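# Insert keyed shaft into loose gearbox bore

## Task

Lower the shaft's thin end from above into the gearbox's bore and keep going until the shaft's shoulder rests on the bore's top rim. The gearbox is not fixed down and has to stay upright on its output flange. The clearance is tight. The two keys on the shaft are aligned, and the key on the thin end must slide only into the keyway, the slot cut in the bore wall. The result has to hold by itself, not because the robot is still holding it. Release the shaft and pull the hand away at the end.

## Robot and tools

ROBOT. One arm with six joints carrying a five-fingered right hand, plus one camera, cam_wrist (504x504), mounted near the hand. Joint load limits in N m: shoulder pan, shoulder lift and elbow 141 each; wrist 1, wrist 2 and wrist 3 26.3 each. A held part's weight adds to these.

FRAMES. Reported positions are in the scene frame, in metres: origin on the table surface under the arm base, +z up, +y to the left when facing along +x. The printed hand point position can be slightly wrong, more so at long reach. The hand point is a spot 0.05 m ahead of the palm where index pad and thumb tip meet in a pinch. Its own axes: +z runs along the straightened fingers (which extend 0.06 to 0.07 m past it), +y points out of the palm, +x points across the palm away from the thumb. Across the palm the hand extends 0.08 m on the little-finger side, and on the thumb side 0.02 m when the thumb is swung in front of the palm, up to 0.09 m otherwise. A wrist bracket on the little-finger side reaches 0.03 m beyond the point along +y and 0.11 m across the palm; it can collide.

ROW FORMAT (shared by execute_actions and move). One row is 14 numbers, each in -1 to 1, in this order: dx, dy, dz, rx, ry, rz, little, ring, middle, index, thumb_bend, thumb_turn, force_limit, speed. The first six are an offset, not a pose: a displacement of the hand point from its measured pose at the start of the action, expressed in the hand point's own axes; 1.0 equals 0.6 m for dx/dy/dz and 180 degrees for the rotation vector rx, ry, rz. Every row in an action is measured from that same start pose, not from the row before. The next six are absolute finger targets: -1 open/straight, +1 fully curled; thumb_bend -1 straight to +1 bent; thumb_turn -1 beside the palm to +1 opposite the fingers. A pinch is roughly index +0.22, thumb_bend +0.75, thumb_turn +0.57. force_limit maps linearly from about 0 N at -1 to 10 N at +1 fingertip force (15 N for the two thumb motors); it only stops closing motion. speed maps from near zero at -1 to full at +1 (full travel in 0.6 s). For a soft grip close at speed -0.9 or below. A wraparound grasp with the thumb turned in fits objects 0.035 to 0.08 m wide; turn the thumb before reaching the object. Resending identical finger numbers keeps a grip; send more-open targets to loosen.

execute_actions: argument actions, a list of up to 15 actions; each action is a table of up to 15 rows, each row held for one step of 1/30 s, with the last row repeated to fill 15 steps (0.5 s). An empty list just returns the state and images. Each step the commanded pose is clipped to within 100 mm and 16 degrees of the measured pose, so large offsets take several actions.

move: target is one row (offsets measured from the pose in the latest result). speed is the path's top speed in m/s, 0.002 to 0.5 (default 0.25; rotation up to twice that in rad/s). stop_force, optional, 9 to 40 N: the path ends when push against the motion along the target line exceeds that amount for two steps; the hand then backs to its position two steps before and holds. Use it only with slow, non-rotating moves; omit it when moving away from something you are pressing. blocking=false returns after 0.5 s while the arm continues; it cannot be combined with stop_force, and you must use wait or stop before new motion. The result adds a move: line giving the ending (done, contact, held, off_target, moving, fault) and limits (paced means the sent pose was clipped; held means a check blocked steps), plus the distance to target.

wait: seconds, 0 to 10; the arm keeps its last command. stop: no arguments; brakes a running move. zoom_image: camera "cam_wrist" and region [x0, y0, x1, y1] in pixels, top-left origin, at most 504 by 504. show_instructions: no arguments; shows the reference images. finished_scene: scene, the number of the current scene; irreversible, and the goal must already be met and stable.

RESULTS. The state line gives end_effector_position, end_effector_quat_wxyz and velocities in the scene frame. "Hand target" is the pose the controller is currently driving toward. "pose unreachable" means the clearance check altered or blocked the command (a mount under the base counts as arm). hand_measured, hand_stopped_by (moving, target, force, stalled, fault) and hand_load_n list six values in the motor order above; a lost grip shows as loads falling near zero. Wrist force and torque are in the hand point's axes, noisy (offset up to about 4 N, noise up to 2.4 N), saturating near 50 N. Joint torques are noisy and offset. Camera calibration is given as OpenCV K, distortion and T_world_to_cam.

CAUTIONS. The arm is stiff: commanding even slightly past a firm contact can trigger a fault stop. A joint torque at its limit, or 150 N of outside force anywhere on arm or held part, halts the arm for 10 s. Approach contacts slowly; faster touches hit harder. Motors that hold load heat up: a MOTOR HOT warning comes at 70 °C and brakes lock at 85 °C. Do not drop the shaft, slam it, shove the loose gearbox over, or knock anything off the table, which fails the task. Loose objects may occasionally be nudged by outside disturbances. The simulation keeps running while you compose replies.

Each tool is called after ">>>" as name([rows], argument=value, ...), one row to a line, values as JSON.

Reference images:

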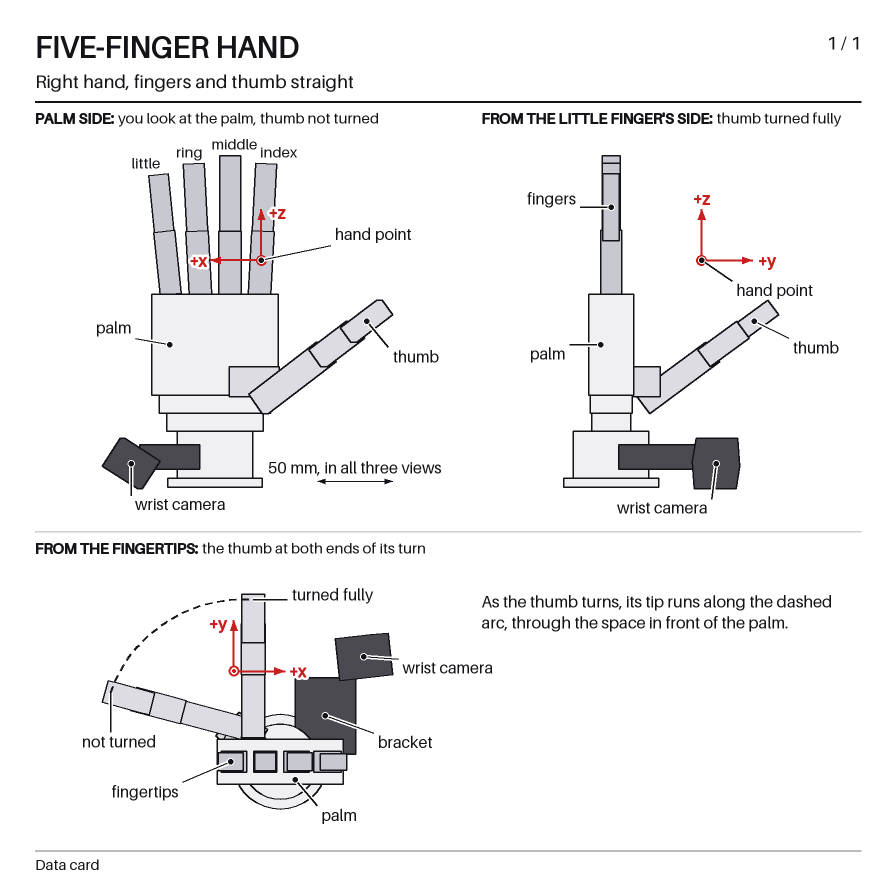

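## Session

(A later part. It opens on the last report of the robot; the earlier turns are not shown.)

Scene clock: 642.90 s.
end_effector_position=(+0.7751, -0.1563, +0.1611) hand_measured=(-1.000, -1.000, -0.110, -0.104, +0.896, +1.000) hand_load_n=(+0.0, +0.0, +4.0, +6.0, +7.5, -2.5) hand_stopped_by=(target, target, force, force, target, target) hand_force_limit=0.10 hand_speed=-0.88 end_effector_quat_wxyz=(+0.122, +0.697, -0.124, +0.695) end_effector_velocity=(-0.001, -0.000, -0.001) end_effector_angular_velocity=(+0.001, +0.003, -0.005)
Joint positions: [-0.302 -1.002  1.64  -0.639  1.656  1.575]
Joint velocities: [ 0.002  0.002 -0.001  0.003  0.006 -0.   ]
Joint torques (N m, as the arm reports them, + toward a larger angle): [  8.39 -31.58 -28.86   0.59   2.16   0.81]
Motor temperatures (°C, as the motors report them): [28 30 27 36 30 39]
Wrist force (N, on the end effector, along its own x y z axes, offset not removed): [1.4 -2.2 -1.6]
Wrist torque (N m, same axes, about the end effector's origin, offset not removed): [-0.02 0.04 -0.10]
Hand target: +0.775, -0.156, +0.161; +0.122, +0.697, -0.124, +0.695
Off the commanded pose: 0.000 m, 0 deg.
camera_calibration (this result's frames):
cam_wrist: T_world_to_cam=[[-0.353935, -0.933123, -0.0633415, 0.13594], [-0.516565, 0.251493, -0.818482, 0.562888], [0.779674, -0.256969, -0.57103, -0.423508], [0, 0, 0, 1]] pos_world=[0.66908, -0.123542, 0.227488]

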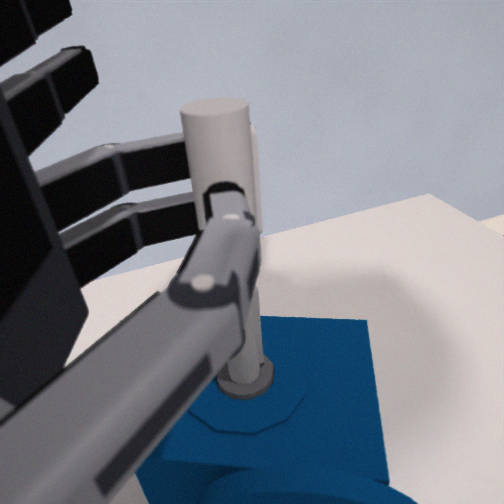

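>>> execute_actions([
  [[-0.0001, -0.00026, -0.00016, -0.00556, 0, 0, -1, -1, 0.3, 0.3, 0.9, 1.0, 0.1, -0.88]],
])

>>> zoom_image(camera="cam_wrist", region=[230, 335, 290, 395])

Scene clock: 645.07 s.
end_effector_position=(+0.7751, -0.1561, +0.1610) hand_measured=(-1.000, -1.000, -0.110, -0.104, +0.896, +1.000) hand_load_n=(+0.0, +0.0, +3.5, +6.0, +8.0, -2.0) hand_stopped_by=(target, target, force, force, target, target) hand_force_limit=0.10 hand_speed=-0.88 end_effector_quat_wxyz=(+0.128, +0.696, -0.130, +0.694) end_effector_velocity=(-0.000, -0.000, -0.000) end_effector_angular_velocity=(-0.001, +0.000, -0.004)
Joint positions: [-0.294 -0.997  1.632 -0.635  1.681  1.575]
Joint velocities: [ 0.002  0.001 -0.001  0.     0.005 -0.001]
Joint torques (N m, as the arm reports them, + toward a larger angle): [  8.6  -31.46 -26.71   1.12   2.43  -1.79]
Motor temperatures (°C, as the motors report them): [28 30 27 36 30 39]
Wrist force (N, on the end effector, along its own x y z axes, offset not removed): [2.0 -3.3 -1.9]
Wrist torque (N m, same axes, about the end effector's origin, offset not removed): [-0.10 0.25 -0.05]
Hand target: +0.775, -0.156, +0.161; +0.128, +0.696, -0.130, +0.694
Off the commanded pose: 0.000 m, 0 deg.
camera_calibration (this result's frames):
cam_wrist: T_world_to_cam=[[-0.369762, -0.926971, -0.0632563, 0.149302], [-0.51225, 0.260186, -0.818476, 0.560794], [0.775162, -0.270239, -0.571048, -0.422037], [0, 0, 0, 1]] pos_world=[0.66962, -0.121563, 0.227438]

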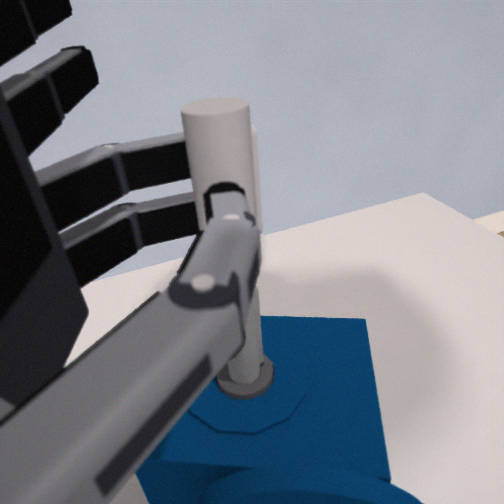

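Region (230, 335, 290, 395) of cam_wrist's 504x504 image, scaled by 8.400, with more detail than that image has.

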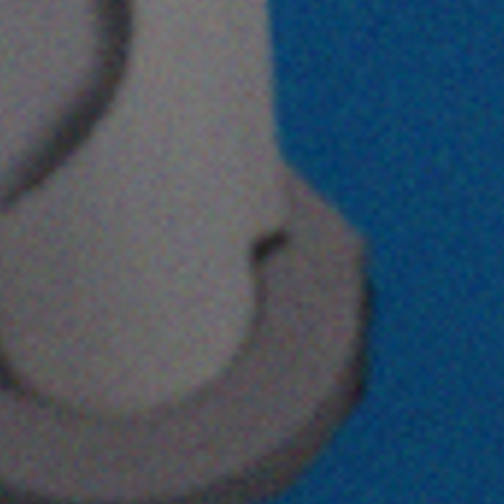

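>>> execute_actions([
  [[-0.0001, -0.00026, -0.00016, -0.00556, 0, 0, -1, -1, 0.3, 0.3, 0.9, 1.0, 0.1, -0.88]],
])

>>> execute_actions([
  [[-0.0001, -0.00026, -0.00016, -0.00556, 0, 0, -1, -1, 0.3, 0.3, 0.9, 1.0, 0.1, -0.88]],
])

>>> zoom_image(camera="cam_wrist", region=[230, 335, 290, 395])

Scene clock: 647.73 s.
end_effector_position=(+0.7751, -0.1559, +0.1610) hand_measured=(-1.000, -1.000, -0.110, -0.104, +0.896, +1.000) hand_load_n=(+0.0, +0.0, +3.5, +6.0, +8.0, -1.5) hand_stopped_by=(target, target, force, force, target, target) hand_force_limit=0.10 hand_speed=-0.88 end_effector_quat_wxyz=(+0.134, +0.695, -0.136, +0.693) end_effector_velocity=(+0.000, +0.000, +0.000) end_effector_angular_velocity=(+0.002, -0.001, -0.004)
Joint positions: [-0.286 -0.993  1.624 -0.632  1.705  1.575]
Joint velocities: [ 0.002  0.001 -0.003  0.001  0.006  0.002]
Joint torques (N m, as the arm reports them, + toward a larger angle): [  7.58 -30.82 -26.42   1.47   2.09  -1.97]
Motor temperatures (°C, as the motors report them): [28 30 27 36 30 39]
Wrist force (N, on the end effector, along its own x y z axes, offset not removed): [3.2 -1.7 0.4]
Wrist torque (N m, same axes, about the end effector's origin, offset not removed): [0.00 0.05 0.01]
Hand target: +0.775, -0.156, +0.161; +0.134, +0.695, -0.136, +0.693
Off the commanded pose: 0.000 m, 0 deg.
camera_calibration (this result's frames):
cam_wrist: T_world_to_cam=[[-0.385489, -0.920546, -0.0631963, 0.162628], [-0.507765, 0.268822, -0.81848, 0.558566], [0.770437, -0.283426, -0.571049, -0.420389], [0, 0, 0, 1]] pos_world=[0.670195, -0.119597, 0.22739]

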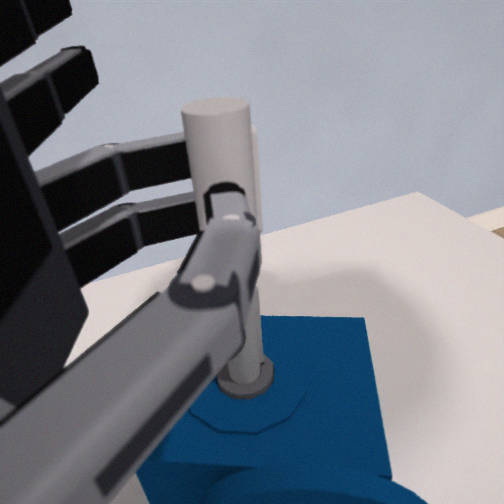

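Scene clock: 648.23 s.
end_effector_position=(+0.7751, -0.1558, +0.1610) hand_measured=(-1.000, -1.000, -0.110, -0.104, +0.896, +1.000) hand_load_n=(+0.0, +0.0, +3.5, +6.0, +8.5, -1.5) hand_stopped_by=(target, target, force, force, target, target) hand_force_limit=0.10 hand_speed=-0.88 end_effector_quat_wxyz=(+0.140, +0.694, -0.142, +0.692) end_effector_velocity=(-0.000, +0.000, +0.001) end_effector_angular_velocity=(-0.000, -0.000, -0.004)
Joint positions: [-0.278 -0.988  1.615 -0.628  1.73   1.575]
Joint velocities: [ 0.002 -0.    -0.002  0.002  0.006  0.   ]
Joint torques (N m, as the arm reports them, + toward a larger angle): [  7.03 -30.21 -27.03   1.22   2.59  -2.04]
Motor temperatures (°C, as the motors report them): [28 30 27 36 30 39]
Wrist force (N, on the end effector, along its own x y z axes, offset not removed): [3.2 -2.6 -0.6]
Wrist torque (N m, same axes, about the end effector's origin, offset not removed): [0.07 0.20 -0.03]
Hand target: +0.775, -0.156, +0.161; +0.140, +0.694, -0.142, +0.692
Off the commanded pose: 0.000 m, 0 deg.
camera_calibration (this result's frames):
cam_wrist: T_world_to_cam=[[-0.401091, -0.913861, -0.0631163, 0.175896], [-0.503147, 0.277359, -0.818483, 0.556218], [0.765486, -0.296529, -0.571053, -0.418548], [0, 0, 0, 1]] pos_world=[0.670803, -0.117639, 0.227344]

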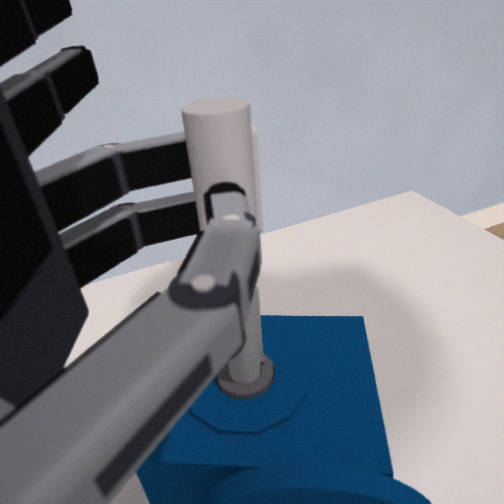

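Region (230, 335, 290, 395) of cam_wrist's 504x504 image, scaled by 8.400, with more detail than that image has.

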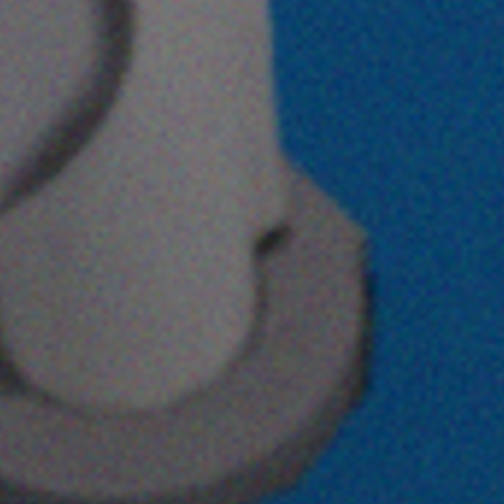

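>>> execute_actions([
  [[-0.00005, -0.00026, -0.00016, -0.00556, 0, 0, -1, -1, 0.3, 0.3, 0.9, 1.0, 0.1, -0.88]],
])

>>> execute_actions([
  [[-0.00005, -0.00026, -0.00016, -0.00556, 0, 0, -1, -1, 0.3, 0.3, 0.9, 1.0, 0.1, -0.88]],
])

>>> zoom_image(camera="cam_wrist", region=[230, 335, 290, 395])

Scene clock: 650.83 s.
end_effector_position=(+0.7750, -0.1556, +0.1609) hand_measured=(-1.000, -1.000, -0.110, -0.104, +0.896, +1.000) hand_load_n=(+0.0, +0.0, +3.0, +6.0, +8.5, -1.0) hand_stopped_by=(target, target, force, force, target, target) hand_force_limit=0.10 hand_speed=-0.88 end_effector_quat_wxyz=(+0.146, +0.693, -0.148, +0.691) end_effector_velocity=(-0.000, +0.000, -0.001) end_effector_angular_velocity=(-0.001, +0.003, -0.003)
Joint positions: [-0.271 -0.982  1.606 -0.625  1.755  1.575]
Joint velocities: [ 0.002  0.001 -0.001  0.003  0.005 -0.002]
Joint torques (N m, as the arm reports them, + toward a larger angle): [  6.48 -32.49 -25.96   1.68   2.4   -1.86]
Motor temperatures (°C, as the motors report them): [28 30 27 36 30 39]
Wrist force (N, on the end effector, along its own x y z axes, offset not removed): [4.1 -4.4 0.2]
Wrist torque (N m, same axes, about the end effector's origin, offset not removed): [-0.32 0.07 -0.06]
Hand target: +0.775, -0.156, +0.161; +0.146, +0.693, -0.148, +0.691
Off the commanded pose: 0.000 m, 0 deg.
camera_calibration (this result's frames):
cam_wrist: T_world_to_cam=[[-0.416584, -0.906909, -0.0630356, 0.189122], [-0.49839, 0.285822, -0.818482, 0.553768], [0.760306, -0.30955, -0.571064, -0.416499], [0, 0, 0, 1]] pos_world=[0.671444, -0.11569, 0.227323]

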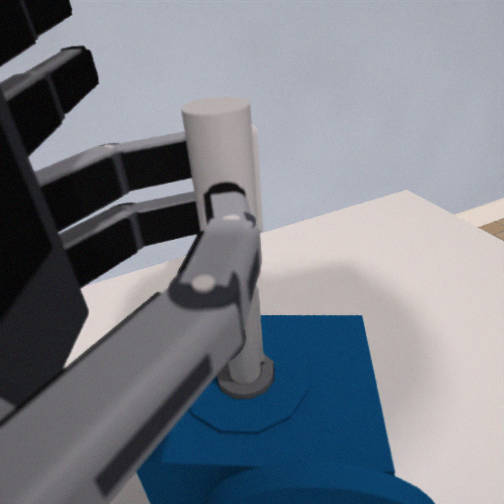

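Scene clock: 651.33 s.
end_effector_position=(+0.7750, -0.1554, +0.1609) hand_measured=(-1.000, -1.000, -0.110, -0.104, +0.896, +1.000) hand_load_n=(+0.0, +0.0, +3.0, +6.0, +8.0, -0.5) hand_stopped_by=(target, target, force, force, target, target) hand_force_limit=0.10 hand_speed=-0.88 end_effector_quat_wxyz=(+0.152, +0.692, -0.154, +0.689) end_effector_velocity=(-0.001, -0.000, -0.001) end_effector_angular_velocity=(-0.000, +0.003, -0.006)
Joint positions: [-0.263 -0.977  1.597 -0.621  1.779  1.575]
Joint velocities: [ 0.001  0.001 -0.     0.002  0.007 -0.001]
Joint torques (N m, as the arm reports them, + toward a larger angle): [  8.29 -33.39 -24.64   1.43   2.26  -1.92]
Motor temperatures (°C, as the motors report them): [28 30 27 36 30 39]
Wrist force (N, on the end effector, along its own x y z axes, offset not removed): [3.7 -2.4 0.1]
Wrist torque (N m, same axes, about the end effector's origin, offset not removed): [-0.01 0.12 0.03]
Hand target: +0.775, -0.155, +0.161; +0.152, +0.691, -0.154, +0.689
Off the commanded pose: 0.000 m, 0 deg.
camera_calibration (this result's frames):
cam_wrist: T_world_to_cam=[[-0.431956, -0.899695, -0.0629554, 0.202289], [-0.493488, 0.294203, -0.818483, 0.551192], [0.754906, -0.322481, -0.571071, -0.414264], [0, 0, 0, 1]] pos_world=[0.672117, -0.113756, 0.227302]

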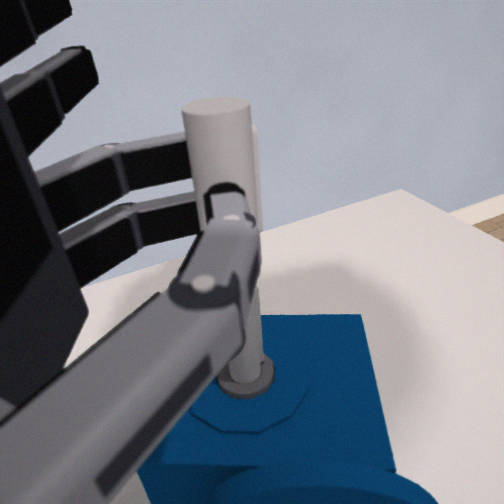

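Region (230, 335, 290, 395) of cam_wrist's 504x504 image, scaled by 8.400, with more detail than that image has.

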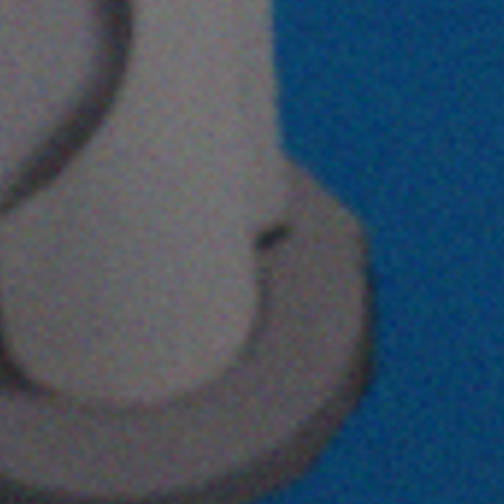

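>>> execute_actions([
  [[0.00015, -0.00026, -0.00016, -0.00556, 0, 0, -1, -1, 0.3, 0.3, 0.9, 1.0, 0.1, -0.88]],
])

>>> execute_actions([
  [[-0.00005, -0.00026, -0.00016, -0.00556, 0, 0, -1, -1, 0.3, 0.3, 0.9, 1.0, 0.1, -0.88]],
])

>>> zoom_image(camera="cam_wrist", region=[230, 335, 290, 395])

Scene clock: 656.17 s.
end_effector_position=(+0.7750, -0.1552, +0.1610) hand_measured=(-1.000, -1.000, -0.110, -0.104, +0.896, +1.000) hand_load_n=(+0.0, +0.0, +3.5, +6.0, +7.5, -0.5) hand_stopped_by=(target, target, force, force, target, target) hand_force_limit=0.10 hand_speed=-0.88 end_effector_quat_wxyz=(+0.158, +0.690, -0.159, +0.688) end_effector_velocity=(+0.000, +0.000, +0.002) end_effector_angular_velocity=(-0.001, -0.001, -0.004)
Joint positions: [-0.256 -0.972  1.588 -0.616  1.804  1.575]
Joint velocities: [ 0.002 -0.001 -0.003  0.002  0.005 -0.001]
Joint torques (N m, as the arm reports them, + toward a larger angle): [  8.01 -33.64 -28.06   0.9    2.12  -2.06]
Motor temperatures (°C, as the motors report them): [28 30 27 36 30 39]
Wrist force (N, on the end effector, along its own x y z axes, offset not removed): [0.1 -3.6 -0.3]
Wrist torque (N m, same axes, about the end effector's origin, offset not removed): [-0.25 0.31 -0.18]
Hand target: +0.775, -0.155, +0.161; +0.158, +0.690, -0.160, +0.688
Off the commanded pose: 0.000 m, 0 deg.
camera_calibration (this result's frames):
cam_wrist: T_world_to_cam=[[-0.447214, -0.892215, -0.0628659, 0.21541], [-0.488473, 0.302512, -0.818463, 0.548591], [0.749262, -0.33532, -0.57111, -0.411755], [0, 0, 0, 1]] pos_world=[0.672818, -0.111833, 0.227386]

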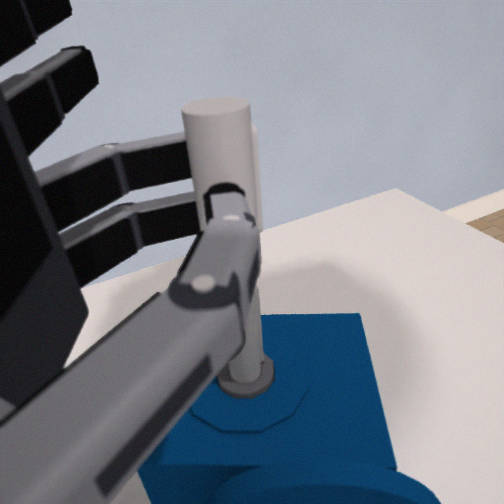

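Scene clock: 656.67 s.
end_effector_position=(+0.7750, -0.1551, +0.1609) hand_measured=(-1.000, -1.000, -0.110, -0.104, +0.896, +1.000) hand_load_n=(+0.0, +0.0, +4.0, +6.5, +5.0, +0.0) hand_stopped_by=(target, target, force, force, target, target) hand_force_limit=0.10 hand_speed=-0.88 end_effector_quat_wxyz=(+0.164, +0.689, -0.165, +0.687) end_effector_velocity=(+0.000, +0.000, +0.000) end_effector_angular_velocity=(-0.002, +0.001, -0.003)
Joint positions: [-0.249 -0.966  1.578 -0.612  1.828  1.575]
Joint velocities: [ 0.002  0.001 -0.002  0.002  0.005 -0.002]
Joint torques (N m, as the arm reports them, + toward a larger angle): [  8.64 -38.69 -28.81  -0.12   2.12  -2.1 ]
Motor temperatures (°C, as the motors report them): [28 30 27 36 30 39]
Wrist force (N, on the end effector, along its own x y z axes, offset not removed): [-3.1 -1.3 0.4]
Wrist torque (N m, same axes, about the end effector's origin, offset not removed): [-0.22 0.07 -0.09]
Hand target: +0.775, -0.155, +0.161; +0.164, +0.689, -0.165, +0.687
Off the commanded pose: 0.000 m, 0 deg.
camera_calibration (this result's frames):
cam_wrist: T_world_to_cam=[[-0.462338, -0.884479, -0.0627724, 0.228455], [-0.483331, 0.310734, -0.818435, 0.545772], [0.743394, -0.348054, -0.57116, -0.40912], [0, 0, 0, 1]] pos_world=[0.67355, -0.109922, 0.227346]

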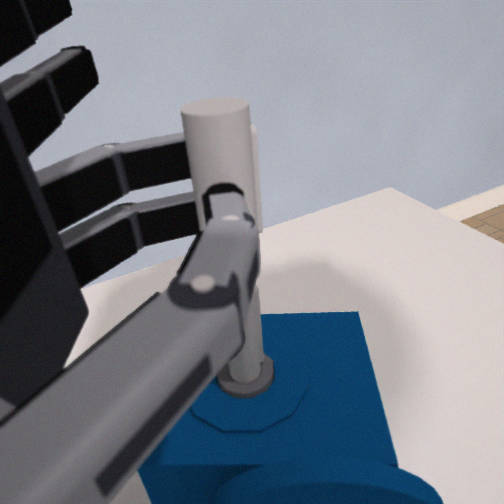

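Region (230, 335, 290, 395) of cam_wrist's 504x504 image, scaled by 8.400, with more detail than that image has.

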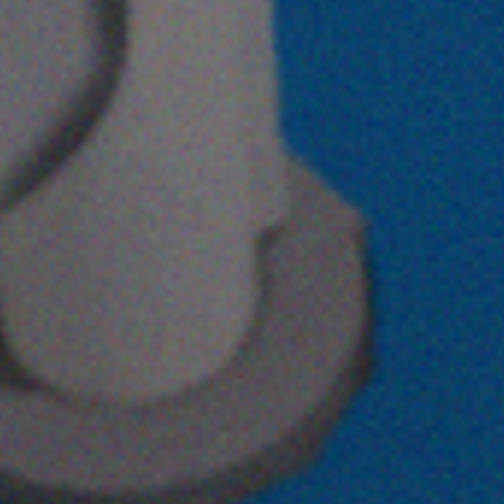

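The force dropped to -3 N: key aligned. Lowering now with a force guard.

>>> move(target=[-0.008, 0, 0, 0, 0, 0, -1, -1, 0.3, 0.3, 0.9, 1.0, 0.1, -0.88], speed=0.004, stop_force=9)

Scene clock: 659.57 s.
end_effector_position=(+0.7750, -0.1551, +0.1601) hand_measured=(-1.000, -1.000, -0.110, -0.104, +0.896, +1.000) hand_load_n=(+0.0, +0.0, +4.0, +6.0, +5.0, -2.0) hand_stopped_by=(target, target, force, force, target, target) hand_force_limit=0.10 hand_speed=-0.88 end_effector_quat_wxyz=(+0.164, +0.689, -0.165, +0.687) end_effector_velocity=(-0.001, +0.000, +0.000) end_effector_angular_velocity=(+0.001, +0.003, +0.000)
Joint positions: [-0.249 -0.965  1.578 -0.614  1.828  1.575]
Joint velocities: [-0.    -0.002 -0.     0.006 -0.001  0.001]
Joint torques (N m, as the arm reports them, + toward a larger angle): [  5.15 -43.97 -18.84   2.75  -1.08  -1.22]
Motor temperatures (°C, as the motors report them): [28 30 27 36 30 39]
Wrist force (N, on the end effector, along its own x y z axes, offset not removed): [9.8 -1.0 0.0]
Wrist torque (N m, same axes, about the end effector's origin, offset not removed): [0.06 0.34 0.01]
Hand target: +0.775, -0.155, +0.160; +0.164, +0.689, -0.165, +0.687
Off the commanded pose: 0.004 m, 0 deg.
move: contact
camera_calibration (this result's frames):
cam_wrist: T_world_to_cam=[[-0.462698, -0.884282, -0.0628935, 0.228753], [-0.482766, 0.310837, -0.818729, 0.544736], [0.743538, -0.348461, -0.570725, -0.409929], [0, 0, 0, 1]] pos_world=[0.673621, -0.109886, 0.226422]

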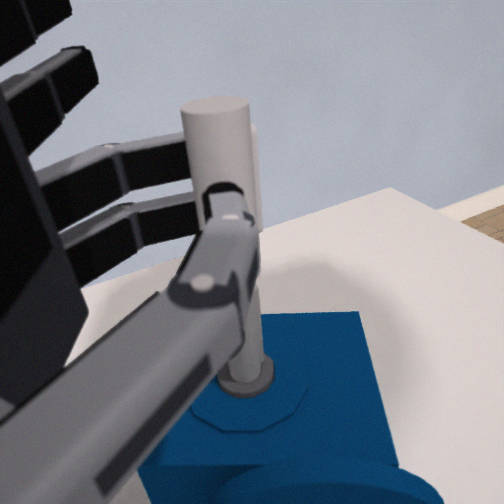

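>>> zoom_image(camera="cam_wrist", region=[230, 335, 290, 395])

Region (230, 335, 290, 395) of cam_wrist's 504x504 image, scaled by 8.400, with more detail than that image has.

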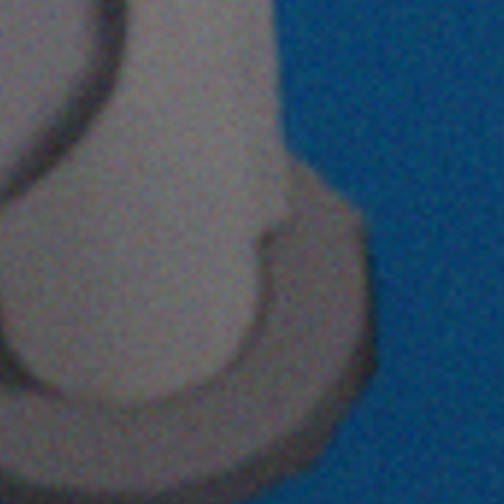

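>>> execute_actions([
  [[0.0003, 0.00026, 0.00016, 0.00556, 0, 0, -1, -1, 0.3, 0.3, 0.9, 1.0, 0.1, -0.88]],
])

>>> execute_actions([
  [[-0.0001, 0.0002, 0.00012, 0.0042, 0, 0, -1, -1, 0.3, 0.3, 0.9, 1.0, 0.1, -0.88]],
])

>>> zoom_image(camera="cam_wrist", region=[230, 335, 290, 395])

Scene clock: 665.53 s.
end_effector_position=(+0.7751, -0.1553, +0.1603) hand_measured=(-1.000, -1.000, -0.110, -0.104, +0.896, +1.000) hand_load_n=(+0.0, +0.0, +4.5, +6.5, +3.0, -1.5) hand_stopped_by=(target, target, force, force, target, target) hand_force_limit=0.10 hand_speed=-0.88 end_effector_quat_wxyz=(+0.158, +0.690, -0.160, +0.688) end_effector_velocity=(-0.000, -0.000, -0.000) end_effector_angular_velocity=(-0.000, +0.001, +0.004)
Joint positions: [-0.256 -0.971  1.588 -0.618  1.804  1.575]
Joint velocities: [-0.002 -0.002  0.003 -0.001 -0.006 -0.001]
Joint torques (N m, as the arm reports them, + toward a larger angle): [ -6.58 -50.79  -9.66  -3.29  -2.09   0.99]
Motor temperatures (°C, as the motors report them): [28 30 27 36 30 39]
Wrist force (N, on the end effector, along its own x y z axes, offset not removed): [0.4 -2.1 0.4]
Wrist torque (N m, same axes, about the end effector's origin, offset not removed): [-0.46 0.09 -0.14]
Hand target: +0.775, -0.155, +0.160; +0.158, +0.690, -0.159, +0.688
Off the commanded pose: 0.000 m, 0 deg.
camera_calibration (this result's frames):
cam_wrist: T_world_to_cam=[[-0.447574, -0.892026, -0.0629819, 0.215725], [-0.487862, 0.302596, -0.818795, 0.54768], [0.749445, -0.335745, -0.57062, -0.412508], [0, 0, 0, 1]] pos_world=[0.672897, -0.111791, 0.226639]

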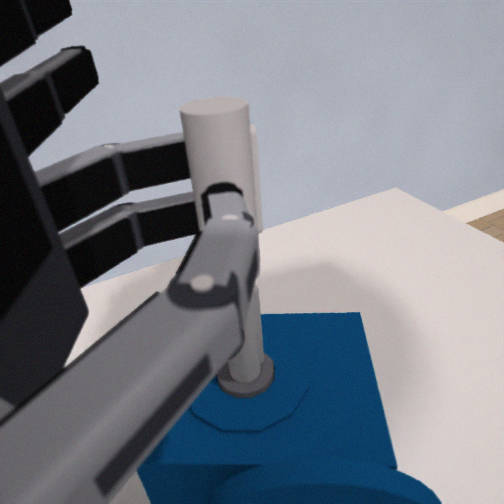

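Scene clock: 666.03 s.
end_effector_position=(+0.7751, -0.1554, +0.1602) hand_measured=(-1.000, -1.000, -0.110, -0.104, +0.898, +1.000) hand_load_n=(+0.0, +0.0, +4.5, +6.5, +2.0, -1.5) hand_stopped_by=(target, target, force, force, target, target) hand_force_limit=0.10 hand_speed=-0.88 end_effector_quat_wxyz=(+0.154, +0.691, -0.155, +0.689) end_effector_velocity=(-0.000, -0.000, -0.001) end_effector_angular_velocity=(+0.001, +0.001, +0.003)
Joint positions: [-0.261 -0.975  1.595 -0.622  1.786  1.575]
Joint velocities: [-0.001  0.     0.002 -0.001 -0.004  0.   ]
Joint torques (N m, as the arm reports them, + toward a larger angle): [ -5.14 -48.65  -7.79  -2.88  -2.15   1.7 ]
Motor temperatures (°C, as the motors report them): [28 30 27 36 30 39]
Wrist force (N, on the end effector, along its own x y z axes, offset not removed): [1.1 -0.8 0.5]
Wrist torque (N m, same axes, about the end effector's origin, offset not removed): [-0.34 0.14 -0.10]
Hand target: +0.775, -0.155, +0.160; +0.153, +0.691, -0.155, +0.689
Off the commanded pose: 0.000 m, 0 deg.
camera_calibration (this result's frames):
cam_wrist: T_world_to_cam=[[-0.436065, -0.897706, -0.0630246, 0.205812], [-0.491689, 0.296325, -0.8188, 0.549668], [0.753717, -0.326061, -0.570609, -0.414402], [0, 0, 0, 1]] pos_world=[0.672355, -0.113242, 0.226577]

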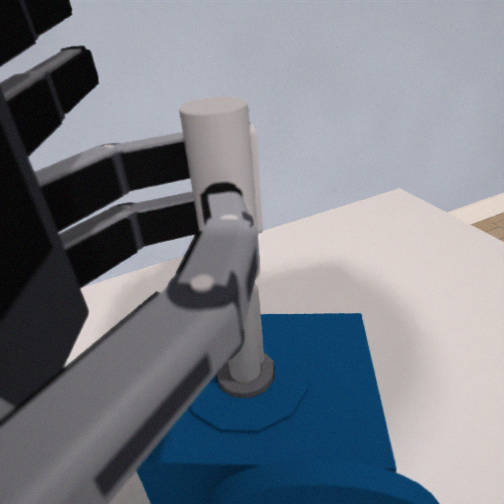

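Region (230, 335, 290, 395) of cam_wrist's 504x504 image, scaled by 8.400, with more detail than that image has.

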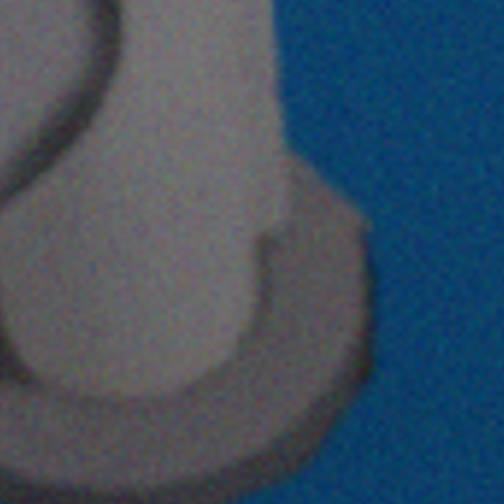

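>>> execute_actions([
  [[-0.0001, 0.0002, 0.00012, 0.0042, 0, 0, -1, -1, 0.3, 0.3, 0.9, 1.0, 0.1, -0.88]],
])

>>> execute_actions([
  [[-0.0001, 0.0002, 0.00012, 0.0042, 0, 0, -1, -1, 0.3, 0.3, 0.9, 1.0, 0.1, -0.88]],
])

>>> zoom_image(camera="cam_wrist", region=[230, 335, 290, 395])

Scene clock: 670.23 s.
end_effector_position=(+0.7751, -0.1555, +0.1602) hand_measured=(-1.000, -1.000, -0.110, -0.104, +0.898, +1.000) hand_load_n=(+0.0, +0.0, +5.0, +6.5, +1.5, -1.5) hand_stopped_by=(target, target, force, force, target, target) hand_force_limit=0.10 hand_speed=-0.88 end_effector_quat_wxyz=(+0.149, +0.692, -0.151, +0.690) end_effector_velocity=(+0.001, -0.000, +0.001) end_effector_angular_velocity=(-0.002, -0.001, +0.003)
Joint positions: [-0.267 -0.979  1.602 -0.625  1.767  1.575]
Joint velocities: [-0.001 -0.001 -0.    -0.001 -0.005 -0.002]
Joint torques (N m, as the arm reports them, + toward a larger angle): [ -4.82 -49.83  -9.32  -2.62  -2.92   2.65]
Motor temperatures (°C, as the motors report them): [28 30 27 36 30 39]
Wrist force (N, on the end effector, along its own x y z axes, offset not removed): [2.5 -0.4 -0.5]
Wrist torque (N m, same axes, about the end effector's origin, offset not removed): [-0.33 0.11 -0.11]
Hand target: +0.775, -0.156, +0.160; +0.149, +0.692, -0.151, +0.690
Off the commanded pose: 0.000 m, 0 deg.
camera_calibration (this result's frames):
cam_wrist: T_world_to_cam=[[-0.424482, -0.903237, -0.0630793, 0.195866], [-0.495429, 0.290013, -0.818805, 0.551581], [0.757869, -0.316316, -0.570595, -0.416194], [0, 0, 0, 1]] pos_world=[0.671831, -0.114701, 0.226515]

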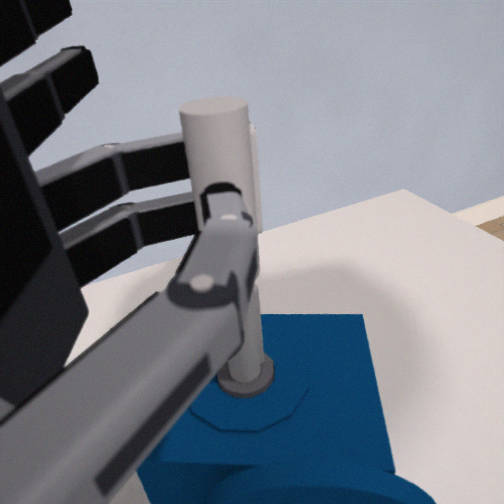

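Scene clock: 670.73 s.
end_effector_position=(+0.7751, -0.1557, +0.1601) hand_measured=(-1.000, -1.000, -0.110, -0.104, +0.900, +1.000) hand_load_n=(+0.0, +0.0, +5.0, +6.5, +0.5, -2.0) hand_stopped_by=(target, target, force, force, target, target) hand_force_limit=0.10 hand_speed=-0.88 end_effector_quat_wxyz=(+0.145, +0.693, -0.146, +0.691) end_effector_velocity=(+0.000, +0.000, +0.001) end_effector_angular_velocity=(+0.001, -0.000, +0.003)
Joint positions: [-0.273 -0.982  1.609 -0.628  1.749  1.575]
Joint velocities: [-0.001 -0.002  0.001  0.001 -0.004  0.001]
Joint torques (N m, as the arm reports them, + toward a larger angle): [ -5.76 -48.04  -9.21  -2.59  -2.48   2.63]
Motor temperatures (°C, as the motors report them): [28 30 27 36 30 39]
Wrist force (N, on the end effector, along its own x y z axes, offset not removed): [3.1 -0.4 -0.8]
Wrist torque (N m, same axes, about the end effector's origin, offset not removed): [-0.31 0.15 -0.10]
Hand target: +0.775, -0.156, +0.160; +0.144, +0.693, -0.146, +0.691
Off the commanded pose: 0.000 m, 0 deg.
camera_calibration (this result's frames):
cam_wrist: T_world_to_cam=[[-0.412834, -0.908616, -0.0631339, 0.185892], [-0.499086, 0.283656, -0.818811, 0.553423], [0.761893, -0.306524, -0.57058, -0.417877], [0, 0, 0, 1]] pos_world=[0.671326, -0.116166, 0.226452]

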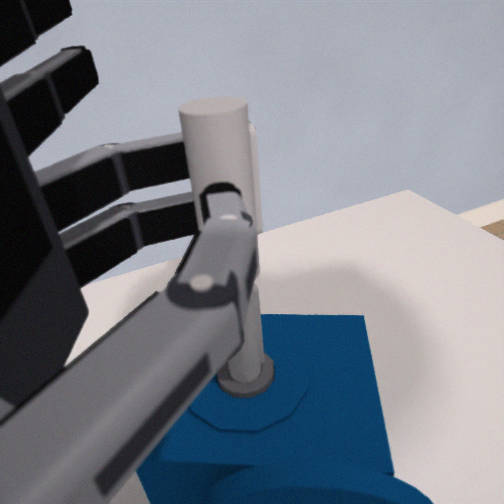

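Region (230, 335, 290, 395) of cam_wrist's 504x504 image, scaled by 8.400, with more detail than that image has.

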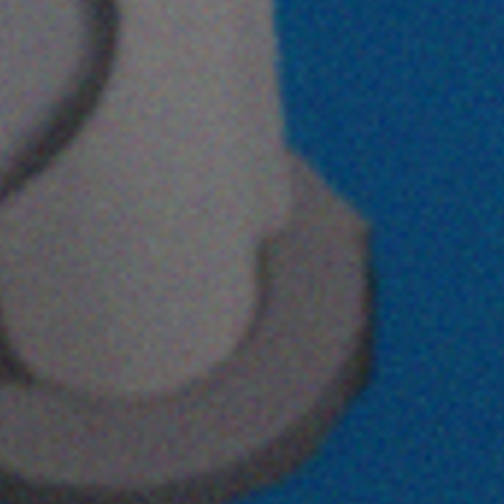

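>>> move(target=[0.0017, 0, 0, 0, 0, 0, -1, -1, 0.3, 0.3, 0.9, 1.0, 0.1, -0.88], speed=0.003)

>>> zoom_image(camera="cam_wrist", region=[230, 335, 290, 395])

Scene clock: 681.83 s.
end_effector_position=(+0.7750, -0.1557, +0.1609) hand_measured=(-1.000, -1.000, -0.110, -0.104, +0.898, +1.000) hand_load_n=(+0.0, +0.0, +4.0, +7.0, +3.5, +0.5) hand_stopped_by=(target, target, force, force, target, target) hand_force_limit=0.10 hand_speed=-0.88 end_effector_quat_wxyz=(+0.145, +0.693, -0.146, +0.691) end_effector_velocity=(+0.000, +0.000, +0.001) end_effector_angular_velocity=(-0.001, -0.001, -0.000)
Joint positions: [-0.273 -0.984  1.609 -0.626  1.749  1.575]
Joint velocities: [ 0.    -0.001 -0.     0.     0.001 -0.001]
Joint torques (N m, as the arm reports them, + toward a larger angle): [  9.01 -59.46 -35.83  -2.14   1.55   1.62]
Motor temperatures (°C, as the motors report them): [28 30 27 36 30 39]
Wrist force (N, on the end effector, along its own x y z axes, offset not removed): [-10.8 -1.6 -0.2]
Wrist torque (N m, same axes, about the end effector's origin, offset not removed): [-0.30 -0.03 -0.20]
Hand target: +0.775, -0.156, +0.161; +0.145, +0.693, -0.146, +0.691
Off the commanded pose: 0.000 m, 0 deg.
move: done
camera_calibration (this result's frames):
cam_wrist: T_world_to_cam=[[-0.412886, -0.908595, -0.0630875, 0.18592], [-0.499315, 0.283742, -0.818642, 0.554232], [0.761715, -0.306506, -0.570828, -0.417186], [0, 0, 0, 1]] pos_world=[0.671277, -0.116202, 0.227305]

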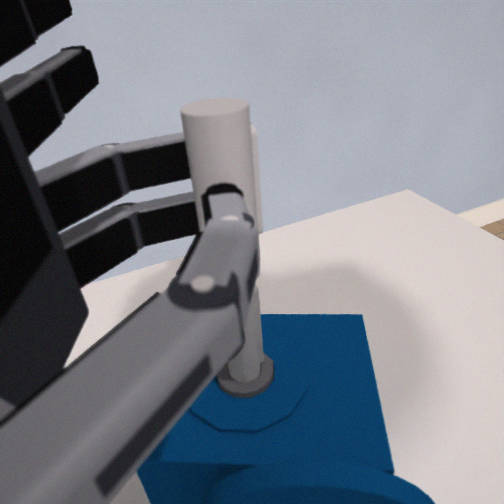

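Region (230, 335, 290, 395) of cam_wrist's 504x504 image, scaled by 8.400, with more detail than that image has.

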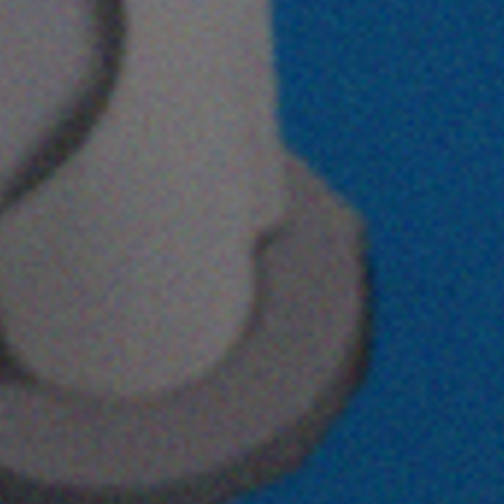

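>>> execute_actions([
  [[-0.0006, -0.00026, -0.00016, -0.0056, 0, 0, -1, -1, 0.3, 0.3, 0.9, 1.0, 0.1, -0.88]],
])

Scene clock: 707.87 s.
end_effector_position=(+0.7751, -0.1555, +0.1607) hand_measured=(-1.000, -1.000, -0.110, -0.104, +0.896, +1.000) hand_load_n=(+0.0, +0.0, +3.5, +6.5, +5.5, +1.0) hand_stopped_by=(target, target, force, force, target, target) hand_force_limit=0.10 hand_speed=-0.88 end_effector_quat_wxyz=(+0.151, +0.692, -0.152, +0.690) end_effector_velocity=(-0.000, -0.000, +0.000) end_effector_angular_velocity=(-0.002, +0.001, -0.004)
Joint positions: [-0.265 -0.978  1.6   -0.623  1.773  1.575]
Joint velocities: [ 0.001  0.001 -0.002  0.002  0.005 -0.002]
Joint torques (N m, as the arm reports them, + toward a larger angle): [  8.53 -37.45 -27.97   0.21   2.48  -2.  ]
Motor temperatures (°C, as the motors report them): [28 30 27 36 30 39]
Wrist force (N, on the end effector, along its own x y z axes, offset not removed): [-1.5 -3.5 0.3]
Wrist torque (N m, same axes, about the end effector's origin, offset not removed): [-0.28 0.07 -0.05]
Hand target: +0.775, -0.156, +0.161; +0.151, +0.692, -0.152, +0.690
Off the commanded pose: 0.000 m, 0 deg.
camera_calibration (this result's frames):
cam_wrist: T_world_to_cam=[[-0.428368, -0.901403, -0.0630377, 0.199176], [-0.494264, 0.292144, -0.818752, 0.55139], [0.756441, -0.31957, -0.570676, -0.415256], [0, 0, 0, 1]] pos_world=[0.671969, -0.114251, 0.22703]

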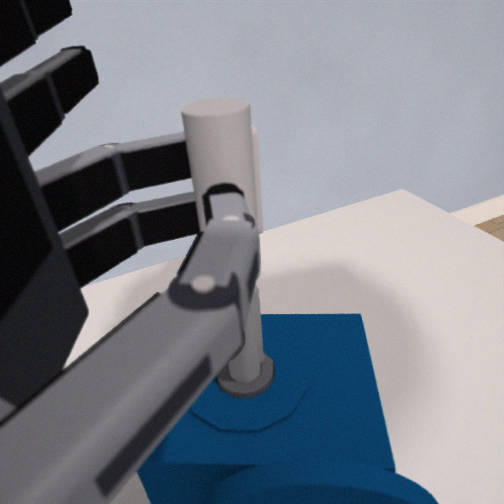

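>>> zoom_image(camera="cam_wrist", region=[230, 335, 290, 395])

>>> zoom_image(camera="cam_wrist", region=[160, 80, 300, 220])

Region (230, 335, 290, 395) of cam_wrist's 504x504 image, scaled by 8.400, with more detail than that image has.

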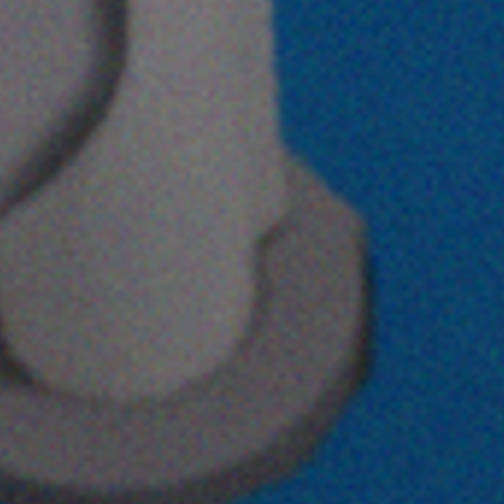

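Region (160, 80, 300, 220) of cam_wrist's 504x504 image, scaled by 3.600, with more detail than that image has.

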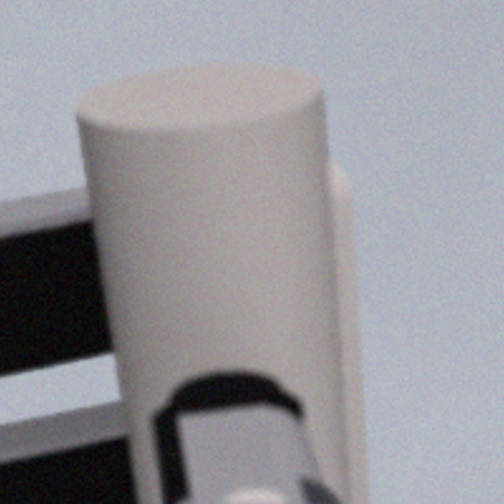

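>>> execute_actions([
  [[0, 0, -0.00136, 0, 0.00333, 0, -1, -1, 0.3, 0.3, 0.9, 1.0, 0.1, -0.88]],
])

>>> move(target=[-0.005, 0, 0, 0, 0, 0, -1, -1, 0.3, 0.3, 0.9, 1.0, 0.1, -0.88], speed=0.003, stop_force=9)

Scene clock: 716.10 s.
end_effector_position=(+0.7743, -0.1552, +0.1607) hand_measured=(-1.000, -1.000, -0.110, -0.104, +0.896, +1.000) hand_load_n=(+0.0, +0.0, +4.0, +6.5, +4.5, +1.0) hand_stopped_by=(target, target, force, force, target, target) hand_force_limit=0.10 hand_speed=-0.88 end_effector_quat_wxyz=(+0.151, +0.688, -0.151, +0.693) end_effector_velocity=(-0.000, +0.000, -0.001) end_effector_angular_velocity=(-0.002, -0.000, +0.000)
Joint positions: [-0.265 -0.978  1.608 -0.641  1.774  1.573]
Joint velocities: [-0.     0.001  0.003 -0.005 -0.001 -0.002]
Joint torques (N m, as the arm reports them, + toward a larger angle): [  8.56 -53.98 -10.23  -3.73  -1.99  -2.38]
Motor temperatures (°C, as the motors report them): [28 30 27 36 30 39]
Wrist force (N, on the end effector, along its own x y z axes, offset not removed): [-3.5 -2.5 1.2]
Wrist torque (N m, same axes, about the end effector's origin, offset not removed): [-0.32 0.03 -0.08]
Hand target: +0.774, -0.155, +0.161; +0.151, +0.688, -0.151, +0.693
Off the commanded pose: 0.000 m, 0 deg.
camera_calibration (this result's frames):
cam_wrist: T_world_to_cam=[[-0.427955, -0.90159, -0.0631566, 0.198799], [-0.486609, 0.288736, -0.824526, 0.545409], [0.76162, -0.322128, -0.562288, -0.420358], [0, 0, 0, 1]] pos_world=[0.670631, -0.113653, 0.225897]

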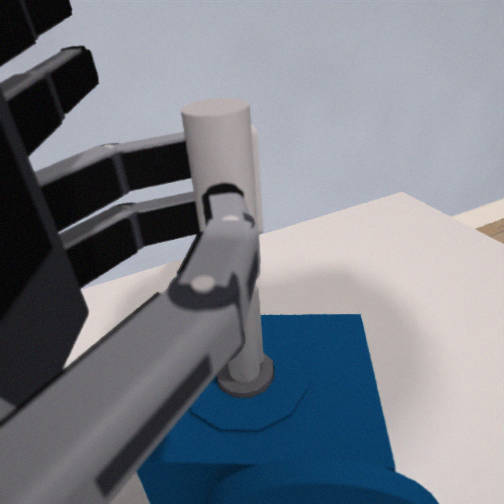

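Scene clock: 717.33 s.
end_effector_position=(+0.7743, -0.1552, +0.1578) hand_measured=(-1.000, -1.000, -0.110, -0.104, +0.896, +1.000) hand_load_n=(+0.0, +0.0, +3.5, +6.5, +6.5, +0.5) hand_stopped_by=(target, target, force, force, target, target) hand_force_limit=0.10 hand_speed=-0.88 end_effector_quat_wxyz=(+0.151, +0.688, -0.151, +0.693) end_effector_velocity=(+0.001, -0.000, +0.001) end_effector_angular_velocity=(-0.001, -0.003, +0.000)
Joint positions: [-0.265 -0.974  1.61  -0.648  1.774  1.573]
Joint velocities: [ 0.     0.    -0.001 -0.003  0.    -0.   ]
Joint torques (N m, as the arm reports them, + toward a larger angle): [  8.26 -32.64  -8.25  -2.32   2.32   0.62]
Motor temperatures (°C, as the motors report them): [28 30 27 36 30 39]
Wrist force (N, on the end effector, along its own x y z axes, offset not removed): [1.7 -2.9 1.2]
Wrist torque (N m, same axes, about the end effector's origin, offset not removed): [-0.14 0.23 -0.08]
Hand target: +0.774, -0.155, +0.158; +0.151, +0.688, -0.151, +0.693
Off the commanded pose: 0.000 m, 0 deg.
move: done
camera_calibration (this result's frames):
cam_wrist: T_world_to_cam=[[-0.427942, -0.901598, -0.0631429, 0.198612], [-0.4866, 0.28871, -0.824541, 0.543031], [0.761634, -0.322131, -0.562268, -0.422026], [0, 0, 0, 1]] pos_world=[0.670663, -0.113658, 0.223]

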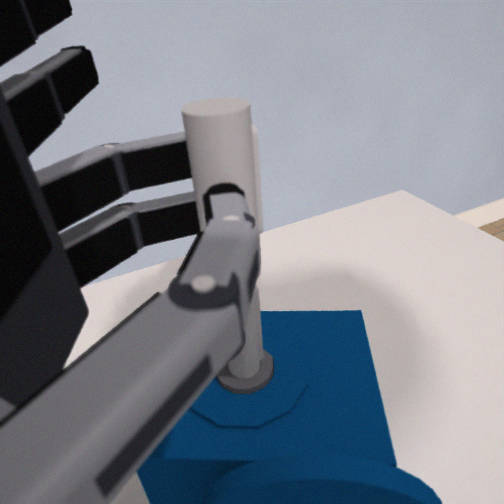

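>>> execute_actions([
  [[0.0002, 0, -0.00112, 0, 0.00278, 0, -1, -1, 0.3, 0.3, 0.9, 1.0, 0.1, -0.88]],
])

>>> move(target=[-0.008, 0, -0.00015, 0, 0, 0, -1, -1, 0.3, 0.3, 0.9, 1.0, 0.1, -0.88], speed=0.004, stop_force=9)

Scene clock: 721.17 s.
end_effector_position=(+0.7737, -0.1549, +0.1578) hand_measured=(-1.000, -1.000, -0.110, -0.104, +0.896, +1.000) hand_load_n=(+0.0, +0.0, +4.0, +6.5, +6.0, +1.0) hand_stopped_by=(target, target, force, force, target, target) hand_force_limit=0.10 hand_speed=-0.88 end_effector_quat_wxyz=(+0.152, +0.685, -0.151, +0.696) end_effector_velocity=(+0.000, +0.000, +0.001) end_effector_angular_velocity=(-0.001, -0.004, +0.001)
Joint positions: [-0.264 -0.974  1.617 -0.663  1.774  1.571]
Joint velocities: [ 0.    -0.     0.001 -0.005 -0.001 -0.   ]
Joint torques (N m, as the arm reports them, + toward a larger angle): [  9.56 -54.78  -9.25  -4.     1.9   -2.33]
Motor temperatures (°C, as the motors report them): [28 30 27 36 30 39]
Wrist force (N, on the end effector, along its own x y z axes, offset not removed): [-4.5 -1.0 1.5]
Wrist torque (N m, same axes, about the end effector's origin, offset not removed): [-0.02 0.06 -0.12]
Hand target: +0.774, -0.155, +0.158; +0.152, +0.685, -0.151, +0.696
Off the commanded pose: 0.000 m, 0 deg.
camera_calibration (this result's frames):
cam_wrist: T_world_to_cam=[[-0.427495, -0.901805, -0.0632106, 0.198227], [-0.480312, 0.285812, -0.829224, 0.538113], [0.765865, -0.324128, -0.555331, -0.42612], [0, 0, 0, 1]] pos_world=[0.669554, -0.113154, 0.222108]

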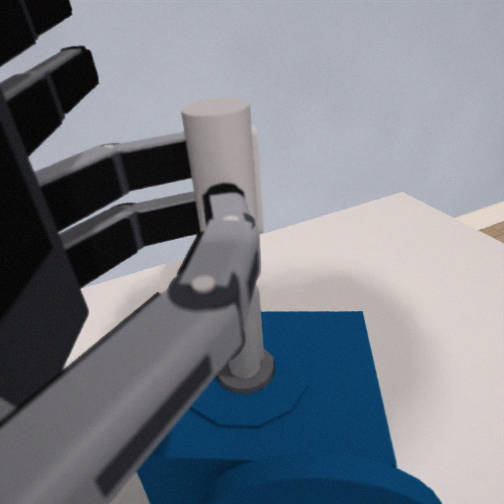

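Scene clock: 722.03 s.
end_effector_position=(+0.7737, -0.1549, +0.1559) hand_measured=(-1.000, -1.000, -0.110, -0.104, +0.896, +1.000) hand_load_n=(+0.0, +0.0, +4.5, +6.5, +5.5, +0.0) hand_stopped_by=(target, target, force, force, target, target) hand_force_limit=0.10 hand_speed=-0.88 end_effector_quat_wxyz=(+0.152, +0.685, -0.151, +0.696) end_effector_velocity=(-0.000, -0.000, +0.001) end_effector_angular_velocity=(+0.001, +0.002, +0.000)
Joint positions: [-0.264 -0.972  1.619 -0.667  1.774  1.571]
Joint velocities: [-0.    -0.002 -0.001  0.005 -0.     0.001]
Joint torques (N m, as the arm reports them, + toward a larger angle): [  8.71 -47.23 -15.14   2.11   2.23  -0.95]
Motor temperatures (°C, as the motors report them): [28 30 27 36 30 39]
Wrist force (N, on the end effector, along its own x y z axes, offset not removed): [3.9 -2.7 3.3]
Wrist torque (N m, same axes, about the end effector's origin, offset not removed): [-0.17 0.07 0.01]
Hand target: +0.774, -0.155, +0.156; +0.152, +0.685, -0.151, +0.696
Off the commanded pose: 0.003 m, 0 deg.
move: contact
camera_calibration (this result's frames):
cam_wrist: T_world_to_cam=[[-0.427476, -0.901813, -0.063228, 0.198099], [-0.480193, 0.285765, -0.829309, 0.536413], [0.76595, -0.324148, -0.555202, -0.427292], [0, 0, 0, 1]] pos_world=[0.669548, -0.113146, 0.220144]

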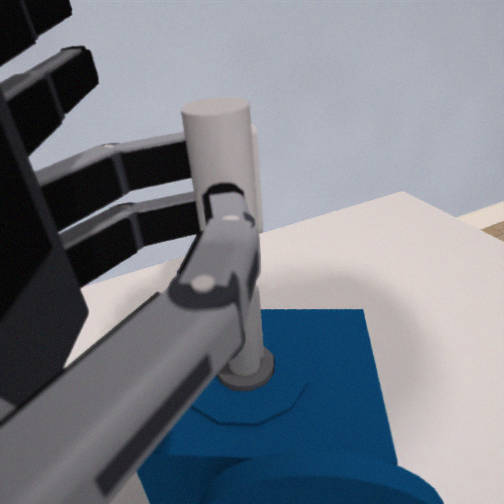

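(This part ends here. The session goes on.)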